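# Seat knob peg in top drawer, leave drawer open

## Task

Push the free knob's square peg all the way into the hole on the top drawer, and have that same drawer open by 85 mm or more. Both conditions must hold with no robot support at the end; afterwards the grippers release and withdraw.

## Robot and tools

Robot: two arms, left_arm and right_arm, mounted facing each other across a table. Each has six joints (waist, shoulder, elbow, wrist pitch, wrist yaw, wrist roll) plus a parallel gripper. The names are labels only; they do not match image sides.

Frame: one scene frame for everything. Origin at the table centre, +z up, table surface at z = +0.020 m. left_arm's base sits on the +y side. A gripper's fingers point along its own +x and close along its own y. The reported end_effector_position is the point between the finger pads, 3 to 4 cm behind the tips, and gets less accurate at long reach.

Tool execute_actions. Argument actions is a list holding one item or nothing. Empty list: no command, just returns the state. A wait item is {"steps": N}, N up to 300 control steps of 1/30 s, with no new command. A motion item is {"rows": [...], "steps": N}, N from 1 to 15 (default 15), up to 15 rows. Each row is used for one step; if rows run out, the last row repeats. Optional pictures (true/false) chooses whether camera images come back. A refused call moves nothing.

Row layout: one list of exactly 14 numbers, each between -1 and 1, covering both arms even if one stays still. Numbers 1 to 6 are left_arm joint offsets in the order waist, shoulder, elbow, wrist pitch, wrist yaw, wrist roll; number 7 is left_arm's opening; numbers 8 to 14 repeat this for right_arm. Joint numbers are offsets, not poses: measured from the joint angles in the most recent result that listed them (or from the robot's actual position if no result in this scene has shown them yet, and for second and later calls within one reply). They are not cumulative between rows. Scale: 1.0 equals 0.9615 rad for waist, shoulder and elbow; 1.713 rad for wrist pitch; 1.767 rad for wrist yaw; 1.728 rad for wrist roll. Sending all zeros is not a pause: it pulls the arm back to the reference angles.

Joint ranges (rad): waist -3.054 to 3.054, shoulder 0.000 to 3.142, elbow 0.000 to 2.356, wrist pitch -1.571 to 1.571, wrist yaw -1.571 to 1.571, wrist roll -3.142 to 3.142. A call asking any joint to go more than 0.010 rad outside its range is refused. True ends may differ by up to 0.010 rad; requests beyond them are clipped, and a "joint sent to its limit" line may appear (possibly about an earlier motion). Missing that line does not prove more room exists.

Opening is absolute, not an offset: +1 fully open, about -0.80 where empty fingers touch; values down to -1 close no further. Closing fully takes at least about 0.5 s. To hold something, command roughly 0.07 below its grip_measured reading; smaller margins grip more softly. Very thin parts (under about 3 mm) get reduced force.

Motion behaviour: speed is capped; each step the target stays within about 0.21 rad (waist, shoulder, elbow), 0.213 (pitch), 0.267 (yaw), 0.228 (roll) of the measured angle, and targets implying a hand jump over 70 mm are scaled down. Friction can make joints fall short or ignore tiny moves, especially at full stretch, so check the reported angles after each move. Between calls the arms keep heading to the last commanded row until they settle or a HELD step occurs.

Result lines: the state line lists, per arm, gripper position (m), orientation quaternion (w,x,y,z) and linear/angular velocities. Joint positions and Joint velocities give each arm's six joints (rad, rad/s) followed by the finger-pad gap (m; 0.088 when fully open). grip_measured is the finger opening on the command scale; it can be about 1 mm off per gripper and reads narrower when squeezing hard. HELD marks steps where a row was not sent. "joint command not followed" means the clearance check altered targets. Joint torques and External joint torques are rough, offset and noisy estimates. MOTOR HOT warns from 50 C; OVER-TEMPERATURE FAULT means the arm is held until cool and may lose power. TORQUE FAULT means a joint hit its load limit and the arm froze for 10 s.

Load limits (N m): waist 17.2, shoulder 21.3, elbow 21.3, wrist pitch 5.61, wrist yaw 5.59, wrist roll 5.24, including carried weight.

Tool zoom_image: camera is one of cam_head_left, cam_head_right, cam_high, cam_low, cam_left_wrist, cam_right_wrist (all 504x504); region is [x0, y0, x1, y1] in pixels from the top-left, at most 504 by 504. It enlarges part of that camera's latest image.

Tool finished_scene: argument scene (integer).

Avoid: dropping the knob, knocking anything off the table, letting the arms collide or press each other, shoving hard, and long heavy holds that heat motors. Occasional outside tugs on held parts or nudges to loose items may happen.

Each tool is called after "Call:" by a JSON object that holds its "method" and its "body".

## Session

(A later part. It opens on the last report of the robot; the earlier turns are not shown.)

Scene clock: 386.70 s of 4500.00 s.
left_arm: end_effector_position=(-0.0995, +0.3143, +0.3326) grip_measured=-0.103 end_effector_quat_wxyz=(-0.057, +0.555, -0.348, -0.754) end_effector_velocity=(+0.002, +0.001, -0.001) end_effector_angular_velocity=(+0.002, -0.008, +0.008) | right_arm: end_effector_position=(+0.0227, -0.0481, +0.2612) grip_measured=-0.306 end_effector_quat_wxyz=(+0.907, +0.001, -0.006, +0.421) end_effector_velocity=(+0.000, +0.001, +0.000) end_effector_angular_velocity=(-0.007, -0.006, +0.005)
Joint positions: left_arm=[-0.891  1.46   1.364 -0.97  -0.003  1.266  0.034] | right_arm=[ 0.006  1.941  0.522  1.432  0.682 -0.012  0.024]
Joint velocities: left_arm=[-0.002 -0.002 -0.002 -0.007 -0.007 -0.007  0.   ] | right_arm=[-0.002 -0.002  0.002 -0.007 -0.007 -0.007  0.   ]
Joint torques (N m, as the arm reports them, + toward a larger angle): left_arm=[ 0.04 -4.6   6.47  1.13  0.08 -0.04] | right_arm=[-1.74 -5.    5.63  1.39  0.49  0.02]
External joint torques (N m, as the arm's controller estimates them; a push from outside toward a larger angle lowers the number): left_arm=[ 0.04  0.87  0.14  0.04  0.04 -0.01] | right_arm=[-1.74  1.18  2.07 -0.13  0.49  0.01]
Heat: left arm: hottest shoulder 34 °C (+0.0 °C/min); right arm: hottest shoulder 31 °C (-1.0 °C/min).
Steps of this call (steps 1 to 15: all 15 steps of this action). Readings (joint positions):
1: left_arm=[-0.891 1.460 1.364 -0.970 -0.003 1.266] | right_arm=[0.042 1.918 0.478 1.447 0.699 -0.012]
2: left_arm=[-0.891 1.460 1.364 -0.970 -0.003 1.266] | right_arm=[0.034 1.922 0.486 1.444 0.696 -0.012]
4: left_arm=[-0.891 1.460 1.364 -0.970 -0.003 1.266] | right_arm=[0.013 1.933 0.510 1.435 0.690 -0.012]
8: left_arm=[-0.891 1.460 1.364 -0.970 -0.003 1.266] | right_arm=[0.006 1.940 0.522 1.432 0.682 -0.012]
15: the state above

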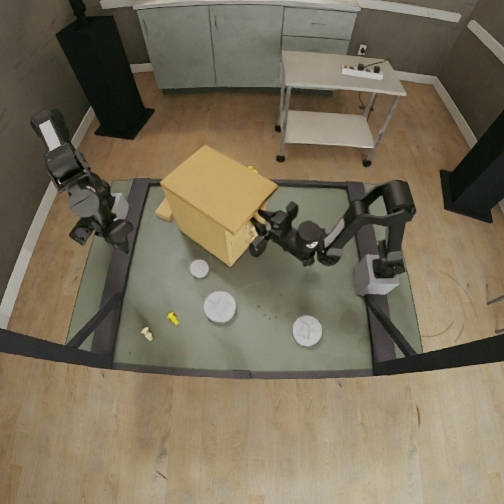

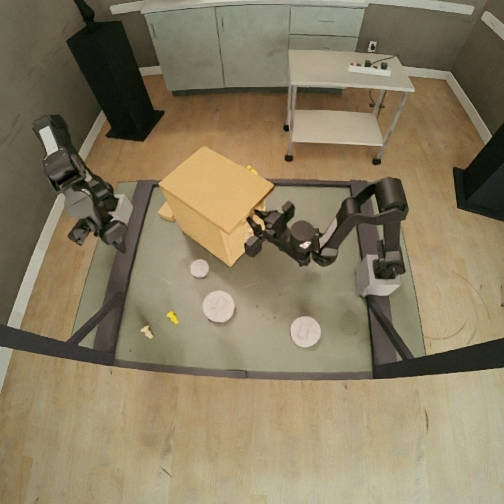

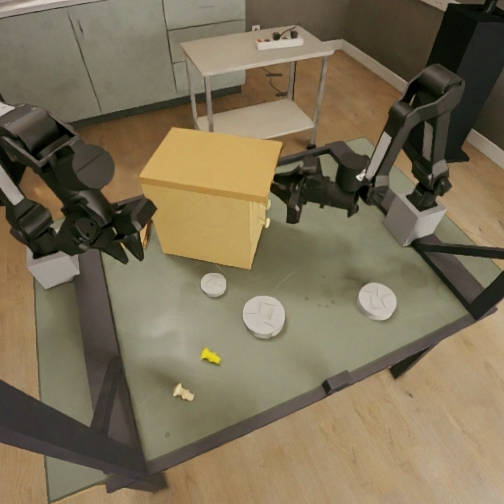

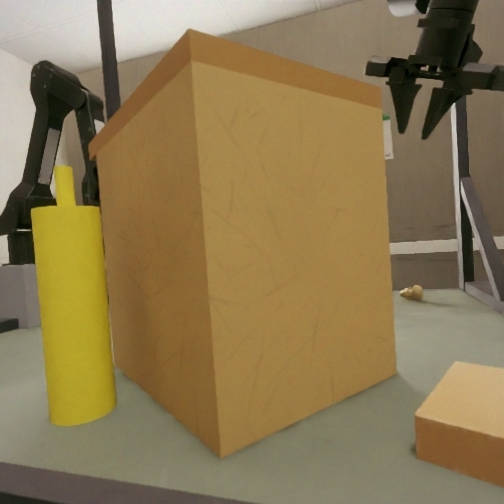

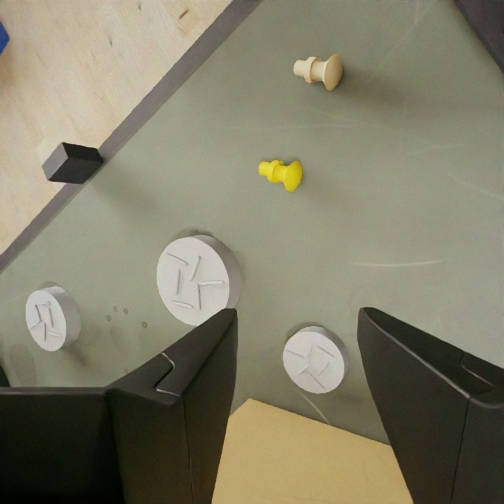

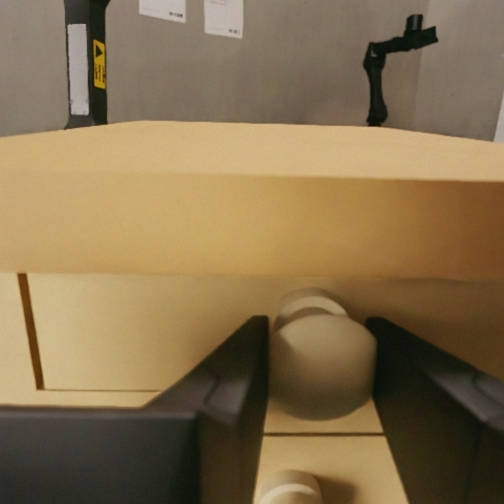

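Call:
{"method": "execute_actions", "body": {"actions": [{"rows":[[0,0,0,0,0,0,-0.1,-0.04,0.03,0.06,-0.012,-0.022,0,-0.45]]}], "pictures": false}}

Call:
{"method": "execute_actions", "body": {"actions": [{"rows":[[0,0,0,0,0,0,-0.1,-0.075,0.035,0.08,-0.012,-0.008,0,-0.45]]}], "pictures": false}}

Call:
{"method": "execute_actions", "body": {"actions": [{"rows":[[0,0,0,0,0,0,-0.1,0,0,0,0,0,0,-0.45]],"steps":8}], "pictures": false}}

Scene clock: 394.60 s of 4500.00 s.
left_arm: end_effector_position=(-0.0995, +0.3143, +0.3326) grip_measured=-0.103 end_effector_quat_wxyz=(-0.057, +0.555, -0.348, -0.754) end_effector_velocity=(+0.004, -0.000, -0.003) end_effector_angular_velocity=(-0.005, -0.019, +0.015) | right_arm: end_effector_position=(+0.0247, -0.0443, +0.2603) grip_measured=-0.306 end_effector_quat_wxyz=(+0.906, -0.000, -0.005, +0.424) end_effector_velocity=(+0.000, +0.001, -0.001) end_effector_angular_velocity=(-0.012, -0.006, +0.015)
Joint positions: left_arm=[-0.891  1.46   1.364 -0.97  -0.003  1.266  0.034] | right_arm=[-0.003  1.95   0.536  1.425  0.667 -0.012  0.024]
Joint velocities: left_arm=[-0.002 -0.002 -0.007 -0.007 -0.022 -0.007 -0.001] | right_arm=[-0.007 -0.002 -0.002 -0.007 -0.022 -0.007 -0.   ]
Joint torques (N m, as the arm reports them, + toward a larger angle): left_arm=[ 0.13 -4.74  6.58  1.16  0.09 -0.03] | right_arm=[-2.79 -3.49  9.31  0.47 -1.03  0.02]
External joint torques (N m, as the arm's controller estimates them; a push from outside toward a larger angle lowers the number): left_arm=[0.13 0.78 0.23 0.07 0.05 0.  ] | right_arm=[-2.78  2.74  5.74 -1.05 -1.02  0.01]
Heat: left arm: hottest shoulder 34 °C (+0.0 °C/min); right arm: hottest shoulder 31 °C (-1.0 °C/min).
Steps of this call (steps 1 to 15: the robot went on to your last target; steps 16 to 90: nothing new was sent; then 4.40 s passed at rest; steps 91 to 105: all 15 steps of this action). Readings (joint positions):
91: left_arm=[-0.891 1.460 1.364 -0.970 -0.003 1.266] | right_arm=[0.004 1.944 0.527 1.431 0.677 -0.012]
92: left_arm=[-0.891 1.460 1.364 -0.970 -0.003 1.266] | right_arm=[-0.002 1.949 0.535 1.427 0.673 -0.012]
94: left_arm=[-0.891 1.460 1.364 -0.970 -0.003 1.266] | right_arm=[-0.002 1.950 0.536 1.427 0.670 -0.012]
98: left_arm=[-0.891 1.460 1.364 -0.970 -0.003 1.266] | right_arm=[-0.003 1.950 0.536 1.426 0.667 -0.012]
105: the state above

Scene clock: 395.10 s of 4500.00 s.
left_arm: end_effector_position=(-0.0995, +0.3143, +0.3326) grip_measured=-0.103 end_effector_quat_wxyz=(-0.057, +0.555, -0.348, -0.754) end_effector_velocity=(+0.003, +0.004, -0.006) end_effector_angular_velocity=(+0.023, -0.022, +0.015) | right_arm: end_effector_position=(+0.0257, -0.0435, +0.2601) grip_measured=-0.306 end_effector_quat_wxyz=(+0.906, -0.000, -0.005, +0.424) end_effector_velocity=(+0.000, -0.000, -0.001) end_effector_angular_velocity=(-0.003, +0.006, +0.005)
Joint positions: left_arm=[-0.891  1.46   1.364 -0.97  -0.003  1.266  0.034] | right_arm=[-0.007  1.953  0.54   1.424  0.662 -0.012  0.024]
Joint velocities: left_arm=[-0.007  0.002 -0.007 -0.022 -0.007 -0.022 -0.   ] | right_arm=[-0.002 -0.002 -0.002 -0.007 -0.007  0.007 -0.   ]
Joint torques (N m, as the arm reports them, + toward a larger angle): left_arm=[ 0.03 -4.69  6.43  1.14  0.08 -0.02] | right_arm=[-6.5  -2.37 12.96  0.03 -0.42  0.02]
External joint torques (N m, as the arm's controller estimates them; a push from outside toward a larger angle lowers the number): left_arm=[0.03 0.78 0.15 0.08 0.04 0.  ] | right_arm=[-6.51  3.89  9.39 -1.49 -0.41  0.01]
Heat: left arm: hottest shoulder 34 °C (+0.0 °C/min); right arm: hottest shoulder 31 °C (-2.0 °C/min).
Steps of this call (steps 1 to 15: all 15 steps of this action). Readings (joint positions):
1: left_arm=[-0.891 1.460 1.364 -0.970 -0.003 1.266] | right_arm=[-0.006 1.951 0.538 1.425 0.665 -0.012]
2: left_arm=[-0.891 1.460 1.364 -0.970 -0.003 1.266] | right_arm=[-0.007 1.952 0.539 1.425 0.662 -0.012]
4: left_arm=[-0.891 1.460 1.364 -0.970 -0.003 1.266] | right_arm=[-0.007 1.952 0.539 1.425 0.662 -0.012]
8: left_arm=[-0.891 1.460 1.364 -0.970 -0.003 1.266] | right_arm=[-0.007 1.953 0.540 1.424 0.662 -0.012]
15: the state above

Scene clock: 395.37 s of 4500.00 s.
left_arm: end_effector_position=(-0.0995, +0.3143, +0.3326) grip_measured=-0.103 end_effector_quat_wxyz=(-0.057, +0.555, -0.348, -0.754) end_effector_velocity=(-0.003, -0.002, +0.002) end_effector_angular_velocity=(-0.010, +0.020, +0.020) | right_arm: end_effector_position=(+0.0242, -0.0453, +0.2595) grip_measured=-0.306 end_effector_quat_wxyz=(+0.906, -0.001, -0.005, +0.423) end_effector_velocity=(-0.000, -0.002, +0.000) end_effector_angular_velocity=(-0.012, -0.017, -0.005)
Joint positions: left_arm=[-0.891  1.46   1.364 -0.97  -0.003  1.266  0.034] | right_arm=[-0.001  1.951  0.533  1.427  0.672 -0.012  0.024]
Joint velocities: left_arm=[-0.002 -0.002 -0.002  0.022 -0.007 -0.022  0.   ] | right_arm=[ 0.002 -0.002 -0.007  0.007  0.007 -0.022  0.   ]
Joint torques (N m, as the arm reports them, + toward a larger angle): left_arm=[ 0.05 -4.58  6.5   1.17  0.04 -0.03] | right_arm=[-0.71 -5.17  5.03  1.02 -0.44  0.03]
External joint torques (N m, as the arm's controller estimates them; a push from outside toward a larger angle lowers the number): left_arm=[0.03 1.01 0.05 0.04 0.   0.  ] | right_arm=[-0.74  1.08  1.52 -0.52 -0.44  0.02]
Heat: left arm: hottest shoulder 34 °C (+0.0 °C/min); right arm: hottest shoulder 31 °C (-2.0 °C/min).
Steps of this call (steps 1 to 8: all 8 steps of this action). Readings (joint positions):
1: left_arm=[-0.891 1.460 1.364 -0.970 -0.003 1.266] | right_arm=[-0.004 1.951 0.537 1.424 0.666 -0.012]
2: left_arm=[-0.891 1.460 1.364 -0.970 -0.003 1.266] | right_arm=[-0.001 1.951 0.535 1.424 0.672 -0.012]
4: left_arm=[-0.891 1.460 1.364 -0.970 -0.003 1.266] | right_arm=[-0.001 1.951 0.534 1.426 0.672 -0.012]
8: the state above

Call:
{"method": "execute_actions", "body": {"actions": [{"rows":[[0,0,0,0,0,0,-0.1,0.015,-0.014,-0.02,0.004,0.008,0,-0.45],[0,0,0,0,0,0,-0.1,0.015,-0.014,-0.02,0.004,0.008,0,-0.45],[0,0,0,0,0,0,-0.1,0.03,-0.025,-0.04,0.008,0.016,0,-0.45],[0,0,0,0,0,0,-0.1,0.03,-0.025,-0.04,0.008,0.016,0,-0.45],[0,0,0,0,0,0,-0.1,0.045,-0.036,-0.06,0.013,0.024,0,-0.45],[0,0,0,0,0,0,-0.1,0.06,-0.047,-0.08,0.017,0.032,0,-0.45],[0,0,0,0,0,0,-0.1,0.078,-0.058,-0.1,0.022,0.04,0,-0.45]]}], "pictures": false}}

Call:
{"method": "execute_actions", "body": {"actions": [{"rows":[[0,0,0,0,0,0,-0.1,0.024,-0.02,-0.03,0.006,0.013,0,-0.45],[0,0,0,0,0,0,-0.1,0.048,-0.033,-0.053,0.012,0.026,0,-0.45],[0,0,0,0,0,0,-0.1,0.072,-0.047,-0.077,0.018,0.039,0,-0.45],[0,0,0,0,0,0,-0.1,0.095,-0.06,-0.1,0.024,0.052,0,-0.45]]}], "pictures": false}}

Call:
{"method": "execute_actions", "body": {"actions": [{"rows":[[0,0,0,0,0,0,-0.1,0.024,-0.02,-0.024,0.005,0.013,0,-0.45],[0,0,0,0,0,0,-0.1,0.048,-0.03,-0.042,0.01,0.026,0,-0.45],[0,0,0,0,0,0,-0.1,0.072,-0.04,-0.06,0.015,0.039,0,-0.45],[0,0,0,0,0,0,-0.1,0.095,-0.05,-0.078,0.02,0.052,0,-0.45]]}]}}

Call:
{"method": "zoom_image", "body": {"camera": "cam_high", "region": [250,140,340,230]}}

Scene clock: 411.43 s of 4500.00 s.
left_arm: end_effector_position=(-0.0995, +0.3143, +0.3326) grip_measured=-0.103 end_effector_quat_wxyz=(-0.057, +0.555, -0.348, -0.754) end_effector_velocity=(-0.000, -0.001, +0.001) end_effector_angular_velocity=(-0.007, +0.004, +0.008) | right_arm: end_effector_position=(+0.0057, -0.0659, +0.2585) grip_measured=-0.306 end_effector_quat_wxyz=(+0.906, -0.004, -0.003, +0.424) end_effector_velocity=(-0.002, -0.004, +0.001) end_effector_angular_velocity=(-0.002, -0.006, -0.000)
Joint positions: left_arm=[-0.891  1.46   1.364 -0.97  -0.003  1.266  0.034] | right_arm=[ 0.067  1.906  0.447  1.461  0.737 -0.012  0.024]
Joint velocities: left_arm=[-0.002 -0.002 -0.002  0.007 -0.007 -0.007 -0.   ] | right_arm=[ 0.007 -0.012 -0.017  0.007  0.007 -0.007 -0.   ]
Joint torques (N m, as the arm reports them, + toward a larger angle): left_arm=[-0.02 -4.7   6.37  1.12  0.05 -0.02] | right_arm=[ 0.58 -6.02  2.61  1.49  0.18  0.02]
External joint torques (N m, as the arm's controller estimates them; a push from outside toward a larger angle lowers the number): left_arm=[-0.02  0.86 -0.03  0.01  0.01  0.01] | right_arm=[ 0.57 -0.29 -0.72 -0.01  0.19  0.01]
Heat: left arm: hottest shoulder 34 °C (+0.0 °C/min); right arm: hottest shoulder 32 °C (-3.0 °C/min).
Steps of this call (steps 1 to 15: the robot went on to your last target; steps 16 to 90: nothing new was sent; then 12.57 s passed at rest; steps 91 to 105: all 15 steps of this action). Readings (joint positions):
91: left_arm=[-0.891 1.460 1.364 -0.970 -0.003 1.266] | right_arm=[0.001 1.949 0.530 1.429 0.674 -0.012]
92: left_arm=[-0.891 1.460 1.364 -0.970 -0.003 1.266] | right_arm=[0.002 1.948 0.527 1.429 0.675 -0.012]
94: left_arm=[-0.891 1.460 1.364 -0.970 -0.003 1.266] | right_arm=[0.007 1.945 0.521 1.432 0.682 -0.012]
98: left_arm=[-0.891 1.460 1.364 -0.970 -0.003 1.266] | right_arm=[0.044 1.921 0.474 1.452 0.720 -0.012]
105: the state above

Scene clock: 411.93 s of 4500.00 s.
left_arm: end_effector_position=(-0.0995, +0.3143, +0.3326) grip_measured=-0.103 end_effector_quat_wxyz=(-0.057, +0.555, -0.348, -0.754) end_effector_velocity=(-0.000, +0.002, -0.002) end_effector_angular_velocity=(+0.015, -0.003, +0.000) | right_arm: end_effector_position=(-0.0135, -0.0894, +0.2578) grip_measured=-0.306 end_effector_quat_wxyz=(+0.906, -0.007, -0.002, +0.423) end_effector_velocity=(-0.001, -0.001, +0.002) end_effector_angular_velocity=(-0.016, -0.027, +0.010)
Joint positions: left_arm=[-0.891  1.46   1.364 -0.97  -0.003  1.266  0.034] | right_arm=[ 0.152  1.86   0.359  1.498  0.824 -0.012  0.024]
Joint velocities: left_arm=[-0.002  0.002 -0.002 -0.007  0.007 -0.007  0.   ] | right_arm=[ 0.002 -0.007 -0.007  0.007 -0.007 -0.037 -0.   ]
Joint torques (N m, as the arm reports them, + toward a larger angle): left_arm=[-0.09 -4.72  6.5   1.17  0.06 -0.06] | right_arm=[ 0.54 -5.57  2.54  1.55  0.19  0.02]
External joint torques (N m, as the arm's controller estimates them; a push from outside toward a larger angle lowers the number): left_arm=[-0.1   0.73  0.17  0.07  0.02 -0.03] | right_arm=[ 0.56 -0.41 -0.56  0.09  0.19  0.01]
Heat: left arm: hottest shoulder 34 °C (+0.0 °C/min); right arm: hottest shoulder 32 °C (-3.0 °C/min).
Steps of this call (steps 1 to 15: all 15 steps of this action). Readings (joint positions):
1: left_arm=[-0.891 1.460 1.364 -0.970 -0.003 1.266] | right_arm=[0.068 1.905 0.445 1.462 0.740 -0.012]
2: left_arm=[-0.891 1.460 1.364 -0.970 -0.003 1.266] | right_arm=[0.074 1.902 0.439 1.466 0.749 -0.012]
4: left_arm=[-0.891 1.460 1.364 -0.970 -0.003 1.266] | right_arm=[0.101 1.886 0.409 1.478 0.781 -0.012]
8: left_arm=[-0.891 1.460 1.364 -0.970 -0.003 1.266] | right_arm=[0.147 1.863 0.365 1.494 0.816 -0.012]
15: the state above

Scene clock: 412.43 s of 4500.00 s.
left_arm: end_effector_position=(-0.0995, +0.3143, +0.3326) grip_measured=-0.103 end_effector_quat_wxyz=(-0.057, +0.555, -0.348, -0.754) end_effector_velocity=(+0.005, +0.001, -0.002) end_effector_angular_velocity=(+0.001, -0.027, +0.015) | right_arm: end_effector_position=(-0.0298, -0.1096, +0.2573) grip_measured=-0.306 end_effector_quat_wxyz=(+0.907, -0.009, -0.002, +0.422) end_effector_velocity=(+0.000, -0.002, +0.002) end_effector_angular_velocity=(+0.002, -0.004, -0.005)
Joint positions: left_arm=[-0.891  1.46   1.364 -0.97  -0.003  1.266  0.034] | right_arm=[ 0.237  1.824  0.291  1.526  0.912 -0.012  0.024]
Joint velocities: left_arm=[-0.002 -0.002 -0.002 -0.022 -0.022 -0.007 -0.001] | right_arm=[ 0.002 -0.007 -0.007  0.007  0.007 -0.007 -0.   ]
Joint torques (N m, as the arm reports them, + toward a larger angle): left_arm=[ 0.   -4.72  6.54  1.15  0.07 -0.03] | right_arm=[ 0.58 -5.21  2.51  1.57  0.17  0.02]
External joint torques (N m, as the arm's controller estimates them; a push from outside toward a larger angle lowers the number): left_arm=[-0.01  0.85  0.19  0.08  0.03  0.  ] | right_arm=[ 0.57 -0.5  -0.38  0.15  0.17  0.01]
Heat: left arm: hottest shoulder 34 °C (+0.0 °C/min); right arm: hottest shoulder 32 °C (-3.0 °C/min).
Steps of this call (steps 1 to 15: all 15 steps of this action). Readings (joint positions):
1: left_arm=[-0.891 1.460 1.364 -0.970 -0.003 1.266] | right_arm=[0.154 1.859 0.358 1.498 0.827 -0.012]
2: left_arm=[-0.891 1.460 1.364 -0.970 -0.003 1.266] | right_arm=[0.160 1.856 0.353 1.500 0.837 -0.012]
4: left_arm=[-0.891 1.460 1.364 -0.970 -0.003 1.266] | right_arm=[0.187 1.844 0.329 1.511 0.868 -0.012]
8: left_arm=[-0.891 1.460 1.364 -0.970 -0.003 1.266] | right_arm=[0.232 1.826 0.295 1.524 0.903 -0.012]
15: the state above

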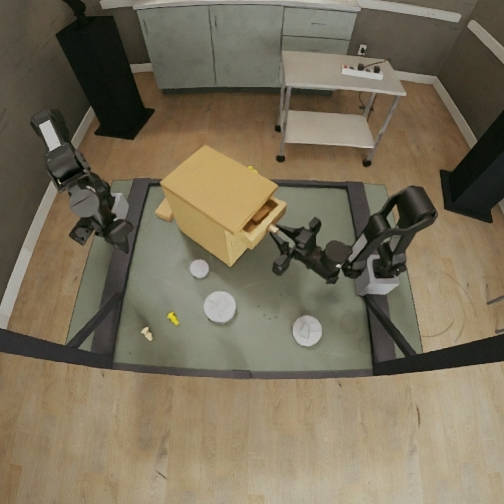

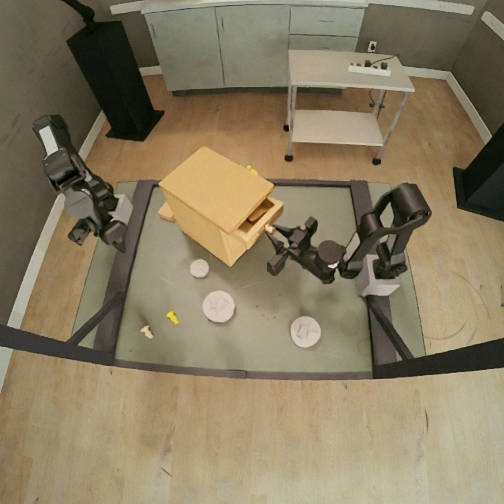

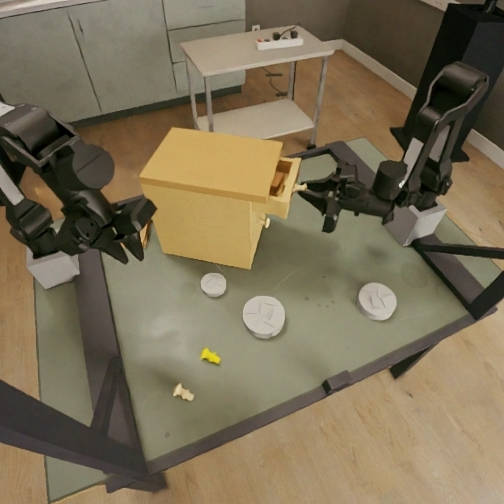

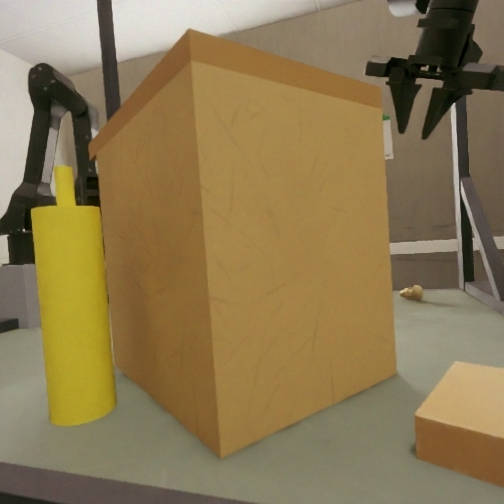

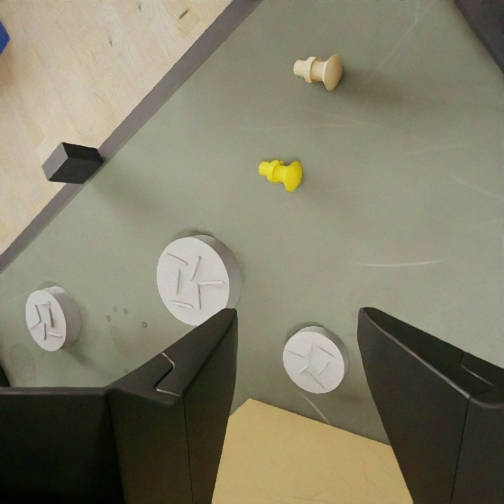

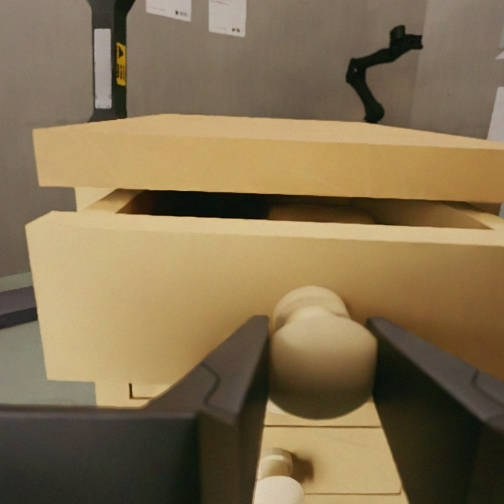

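Region (250, 140, 340, 230) of cam_high's 504x504 image, scaled by 5.600, with more detail than that image has.

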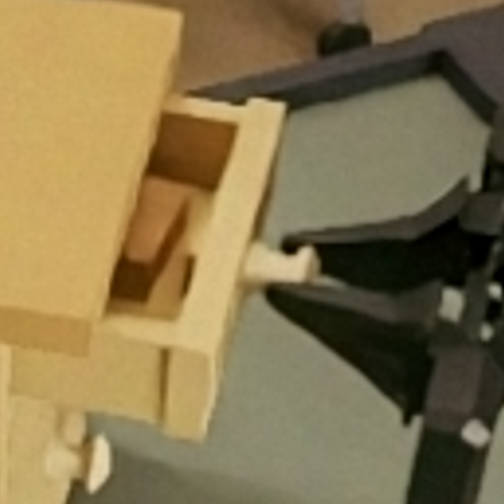

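Call:
{"method": "execute_actions", "body": {"actions": [{"rows":[[0,0,0,0,0,0,-0.1,0.028,-0.02,-0.024,0.006,0.015,0,-0.45]]}]}}

Call:
{"method": "zoom_image", "body": {"camera": "cam_high", "region": [250,140,340,230]}}

Scene clock: 435.37 s of 4500.00 s.
left_arm: end_effector_position=(-0.0995, +0.3143, +0.3326) grip_measured=-0.103 end_effector_quat_wxyz=(-0.057, +0.555, -0.348, -0.754) end_effector_velocity=(+0.001, -0.002, +0.001) end_effector_angular_velocity=(-0.017, -0.004, +0.015) | right_arm: end_effector_position=(-0.0331, -0.1147, +0.2570) grip_measured=-0.306 end_effector_quat_wxyz=(+0.907, -0.010, -0.002, +0.421) end_effector_velocity=(+0.002, -0.001, -0.001) end_effector_angular_velocity=(-0.012, -0.007, -0.010)
Joint positions: left_arm=[-0.891  1.46   1.364 -0.97  -0.003  1.266  0.034] | right_arm=[ 0.258  1.816  0.275  1.532  0.934 -0.012  0.024]
Joint velocities: left_arm=[-0.002 -0.002 -0.002  0.007 -0.022 -0.007 -0.   ] | right_arm=[-0.002 -0.002 -0.002 -0.007  0.007 -0.007 -0.   ]
Joint torques (N m, as the arm reports them, + toward a larger angle): left_arm=[ 0.   -4.7   6.52  1.17  0.08 -0.04] | right_arm=[ 0.59 -4.99  2.35  1.52  0.18  0.02]
External joint torques (N m, as the arm's controller estimates them; a push from outside toward a larger angle lowers the number): left_arm=[ 0.    0.86  0.12  0.06  0.04 -0.01] | right_arm=[ 0.6  -0.38 -0.48  0.11  0.18  0.01]
Heat: left arm: hottest shoulder 34 °C (+0.0 °C/min); right arm: hottest shoulder 32 °C (+0.0 °C/min).
Steps of this call (steps 1 to 15: the robot went on to your last target; steps 16 to 90: nothing new was sent; then 19.43 s passed at rest; steps 91 to 105: all 15 steps of this action). Readings (joint positions):
91: left_arm=[-0.891 1.460 1.364 -0.970 -0.003 1.266] | right_arm=[0.239 1.823 0.289 1.527 0.916 -0.012]
92: left_arm=[-0.891 1.460 1.364 -0.970 -0.003 1.266] | right_arm=[0.245 1.822 0.286 1.529 0.922 -0.012]
94: left_arm=[-0.891 1.460 1.364 -0.970 -0.003 1.266] | right_arm=[0.253 1.818 0.278 1.530 0.929 -0.012]
98: left_arm=[-0.891 1.460 1.364 -0.970 -0.003 1.266] | right_arm=[0.257 1.816 0.275 1.531 0.933 -0.012]
105: the state above

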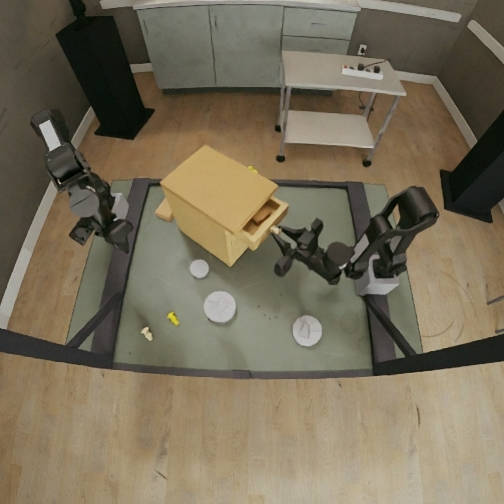

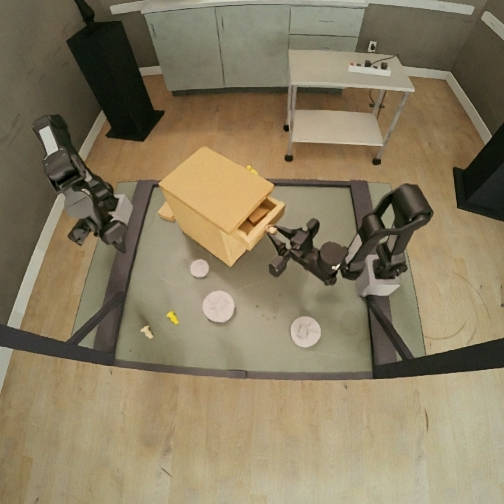

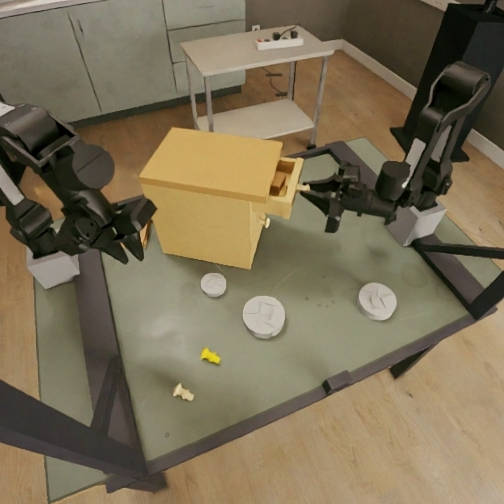

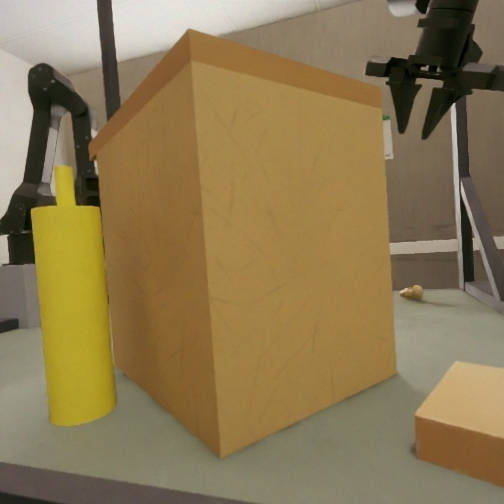

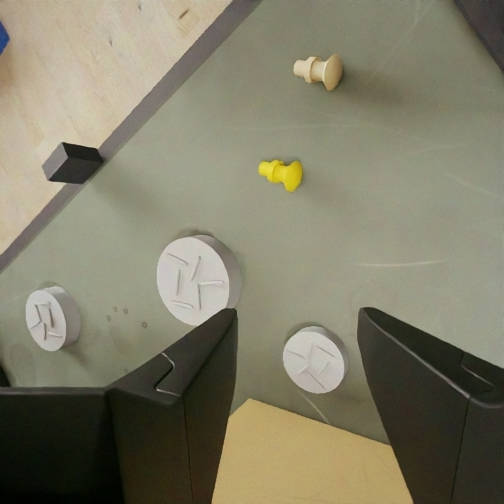

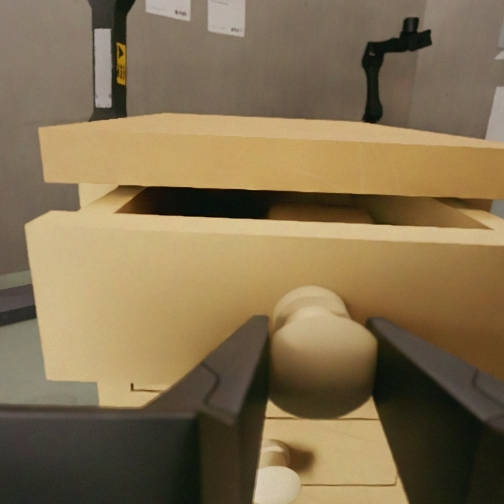

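Region (250, 140, 340, 230) of cam_high's 504x504 image, scaled by 5.600, with more detail than that image has.

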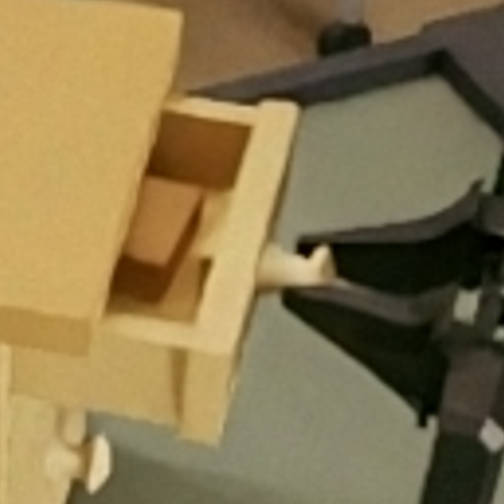

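Call:
{"method": "execute_actions", "body": {"actions": [{"rows":[[0,0,0,0,0,0,-0.1,0,0,0,0,0,0,0.8]]}], "pictures": false}}

Call:
{"method": "execute_actions", "body": {"actions": [{"rows":[[0,0,0,0,0,0,-0.1,0.25,-0.06,-0.06,0,0.16,0,0.8]]}], "pictures": false}}

Call:
{"method": "execute_actions", "body": {"actions": [{"rows":[[0,0,0,0,0,0,-0.1,0.45,-0.15,0.05,-0.1,0.14,0,0.8]]}]}}

Call:
{"method": "zoom_image", "body": {"camera": "cam_high", "region": [250,140,340,230]}}

Scene clock: 444.17 s of 4500.00 s.
left_arm: end_effector_position=(-0.0995, +0.3143, +0.3326) grip_measured=-0.103 end_effector_quat_wxyz=(-0.057, +0.555, -0.348, -0.754) end_effector_velocity=(-0.001, -0.001, -0.001) end_effector_angular_velocity=(+0.002, +0.005, +0.020) | right_arm: end_effector_position=(-0.0332, -0.1148, +0.2569) grip_measured=+0.790 end_effector_quat_wxyz=(+0.907, -0.010, -0.002, +0.421) end_effector_velocity=(-0.000, +0.001, -0.002) end_effector_angular_velocity=(-0.031, -0.021, +0.005)
Joint positions: left_arm=[-0.891  1.46   1.364 -0.97  -0.003  1.266  0.034] | right_arm=[ 0.258  1.816  0.275  1.532  0.934 -0.012  0.078]
Joint velocities: left_arm=[-0.002  0.002 -0.002  0.007 -0.007 -0.022 -0.   ] | right_arm=[-0.002 -0.002  0.002 -0.022 -0.007 -0.022  0.004]
Joint torques (N m, as the arm reports them, + toward a larger angle): left_arm=[-0.01 -4.84  6.57  1.15  0.08 -0.05] | right_arm=[ 0.   -3.91  3.18  1.2   0.01  0.02]
External joint torques (N m, as the arm's controller estimates them; a push from outside toward a larger angle lowers the number): left_arm=[-0.03  0.66  0.21  0.06  0.04 -0.02] | right_arm=[-0.01  0.66  0.34 -0.2   0.01  0.02]
Heat: left arm: hottest shoulder 34 °C (+0.0 °C/min); right arm: hottest shoulder 32 °C (+1.0 °C/min).
Steps of this call (steps 1 to 15: the robot went on to your last target; steps 16 to 90: nothing new was sent; then 5.30 s passed at rest; steps 91 to 105: all 15 steps of this action). Readings (joint positions):
91: left_arm=[-0.891 1.460 1.364 -0.970 -0.003 1.266] | right_arm=[0.258 1.816 0.275 1.532 0.934 -0.012]
92: left_arm=[-0.891 1.460 1.364 -0.970 -0.003 1.266] | right_arm=[0.258 1.816 0.275 1.532 0.934 -0.012]
94: left_arm=[-0.891 1.460 1.364 -0.970 -0.003 1.266] | right_arm=[0.258 1.816 0.275 1.532 0.934 -0.012]
98: left_arm=[-0.891 1.460 1.364 -0.970 -0.003 1.266] | right_arm=[0.258 1.816 0.275 1.532 0.934 -0.012]
105: the state above

Scene clock: 444.67 s of 4500.00 s.
left_arm: end_effector_position=(-0.0995, +0.3143, +0.3326) grip_measured=-0.103 end_effector_quat_wxyz=(-0.057, +0.555, -0.348, -0.754) end_effector_velocity=(+0.001, +0.001, -0.002) end_effector_angular_velocity=(+0.005, -0.011, +0.008) | right_arm: end_effector_position=(-0.0707, -0.1488, +0.2590) grip_measured=+0.797 end_effector_quat_wxyz=(+0.916, -0.013, -0.003, +0.401) end_effector_velocity=(+0.001, -0.004, -0.002) end_effector_angular_velocity=(-0.016, -0.011, -0.015)
Joint positions: left_arm=[-0.891  1.46   1.364 -0.97  -0.003  1.266  0.034] | right_arm=[ 0.494  1.768  0.222  1.53   1.213 -0.012  0.078]
Joint velocities: left_arm=[-0.002  0.002 -0.002 -0.007 -0.007 -0.007 -0.   ] | right_arm=[ 0.007 -0.002 -0.007 -0.007  0.022 -0.007 -0.001]
Joint torques (N m, as the arm reports them, + toward a larger angle): left_arm=[ 0.03 -4.68  6.32  1.16  0.08 -0.01] | right_arm=[ 0.35 -4.43  2.41  1.12  0.15  0.02]
External joint torques (N m, as the arm's controller estimates them; a push from outside toward a larger angle lowers the number): left_arm=[ 0.03  0.82 -0.04  0.06  0.03  0.02] | right_arm=[ 0.35 -0.36 -0.24 -0.13  0.13  0.01]
Heat: left arm: hottest shoulder 34 °C (+0.0 °C/min); right arm: hottest shoulder 32 °C (+1.0 °C/min).
Steps of this call (steps 1 to 15: all 15 steps of this action). Readings (joint positions):
1: left_arm=[-0.891 1.460 1.364 -0.970 -0.003 1.266] | right_arm=[0.278 1.811 0.270 1.530 0.988 -0.012]
2: left_arm=[-0.891 1.460 1.364 -0.970 -0.003 1.266] | right_arm=[0.333 1.801 0.258 1.530 1.062 -0.012]
4: left_arm=[-0.891 1.460 1.364 -0.970 -0.003 1.266] | right_arm=[0.432 1.781 0.235 1.530 1.137 -0.012]
8: left_arm=[-0.891 1.460 1.364 -0.970 -0.003 1.266] | right_arm=[0.486 1.771 0.224 1.530 1.197 -0.012]
15: the state above

Scene clock: 445.17 s of 4500.00 s.
left_arm: end_effector_position=(-0.0995, +0.3143, +0.3326) grip_measured=-0.103 end_effector_quat_wxyz=(-0.057, +0.555, -0.348, -0.754) end_effector_velocity=(-0.001, -0.002, +0.002) end_effector_angular_velocity=(-0.025, -0.004, -0.003) | right_arm: end_effector_position=(-0.1655, -0.1825, +0.2806) grip_measured=+0.797 end_effector_quat_wxyz=(+0.875, -0.008, -0.004, +0.483) end_effector_velocity=(-0.005, -0.003, +0.000) end_effector_angular_velocity=(-0.005, -0.008, +0.020)
Joint positions: left_arm=[-0.891  1.46   1.364 -0.97  -0.003  1.266  0.034] | right_arm=[ 0.92   1.634  0.266  1.362  1.456 -0.012  0.078]
Joint velocities: left_arm=[-0.007 -0.002  0.002  0.007 -0.022  0.007  0.   ] | right_arm=[ 0.027 -0.007 -0.002 -0.007  0.007 -0.007 -0.   ]
Joint torques (N m, as the arm reports them, + toward a larger angle): left_arm=[ 0.02 -4.75  6.61  1.1   0.08 -0.05] | right_arm=[ 0.26 -4.04  4.26  0.74  0.14  0.02]
External joint torques (N m, as the arm's controller estimates them; a push from outside toward a larger angle lowers the number): left_arm=[ 0.03  0.83  0.2   0.    0.04 -0.03] | right_arm=[ 0.27 -0.25  0.93 -0.34  0.13  0.01]
Heat: left arm: hottest shoulder 34 °C (+0.0 °C/min); right arm: hottest shoulder 32 °C (+1.0 °C/min).
Steps of this call (steps 1 to 15: all 15 steps of this action). Readings (joint positions):
1: left_arm=[-0.891 1.460 1.364 -0.970 -0.003 1.266] | right_arm=[0.514 1.750 0.227 1.495 1.264 -0.012]
2: left_arm=[-0.891 1.460 1.364 -0.970 -0.003 1.266] | right_arm=[0.570 1.721 0.232 1.446 1.331 -0.012]
4: left_arm=[-0.891 1.460 1.364 -0.970 -0.003 1.266] | right_arm=[0.690 1.668 0.248 1.410 1.395 -0.012]
8: left_arm=[-0.891 1.460 1.364 -0.970 -0.003 1.266] | right_arm=[0.879 1.638 0.266 1.372 1.438 -0.012]
15: the state above

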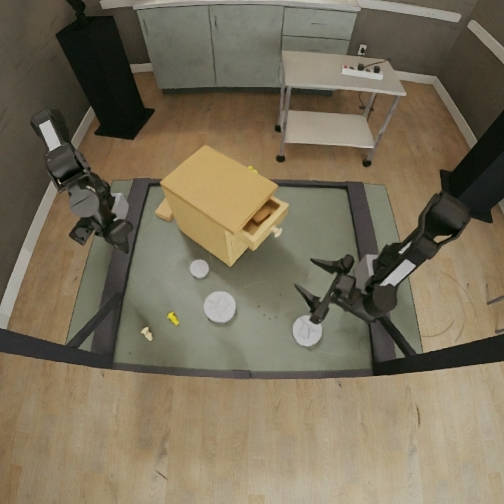

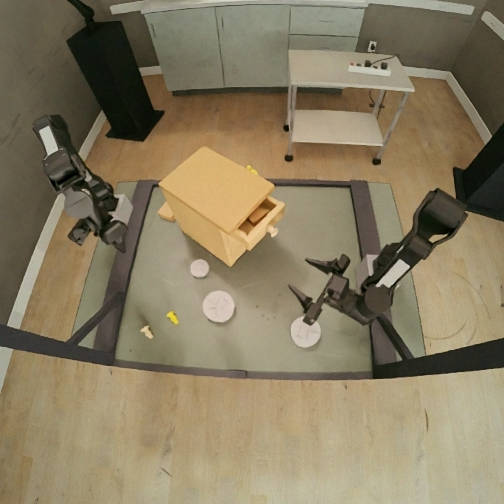

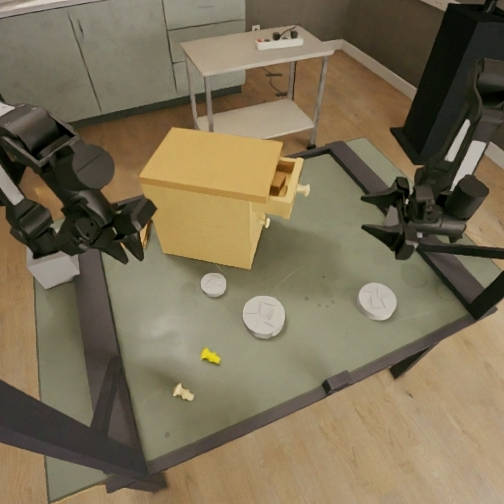

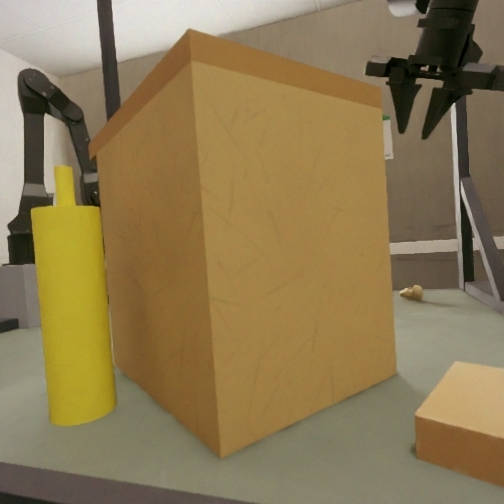

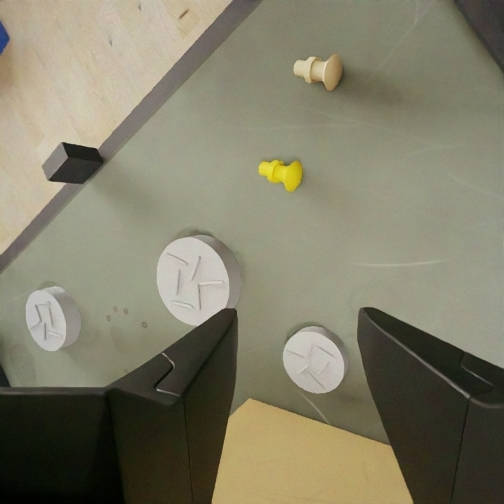

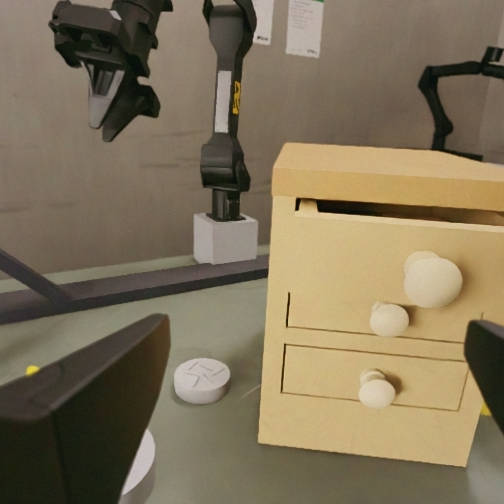

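Region (250, 140, 340, 230) of cam_high's 504x504 image, scaled by 5.600, with more detail than that image has.

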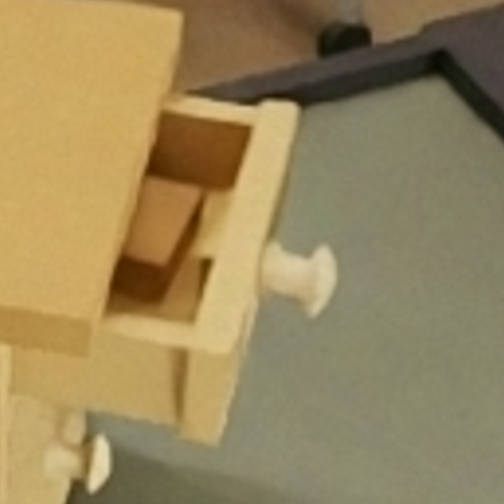

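Call:
{"method": "finished_scene", "body": {"scene": 2}}

The scene is finished: the task was done.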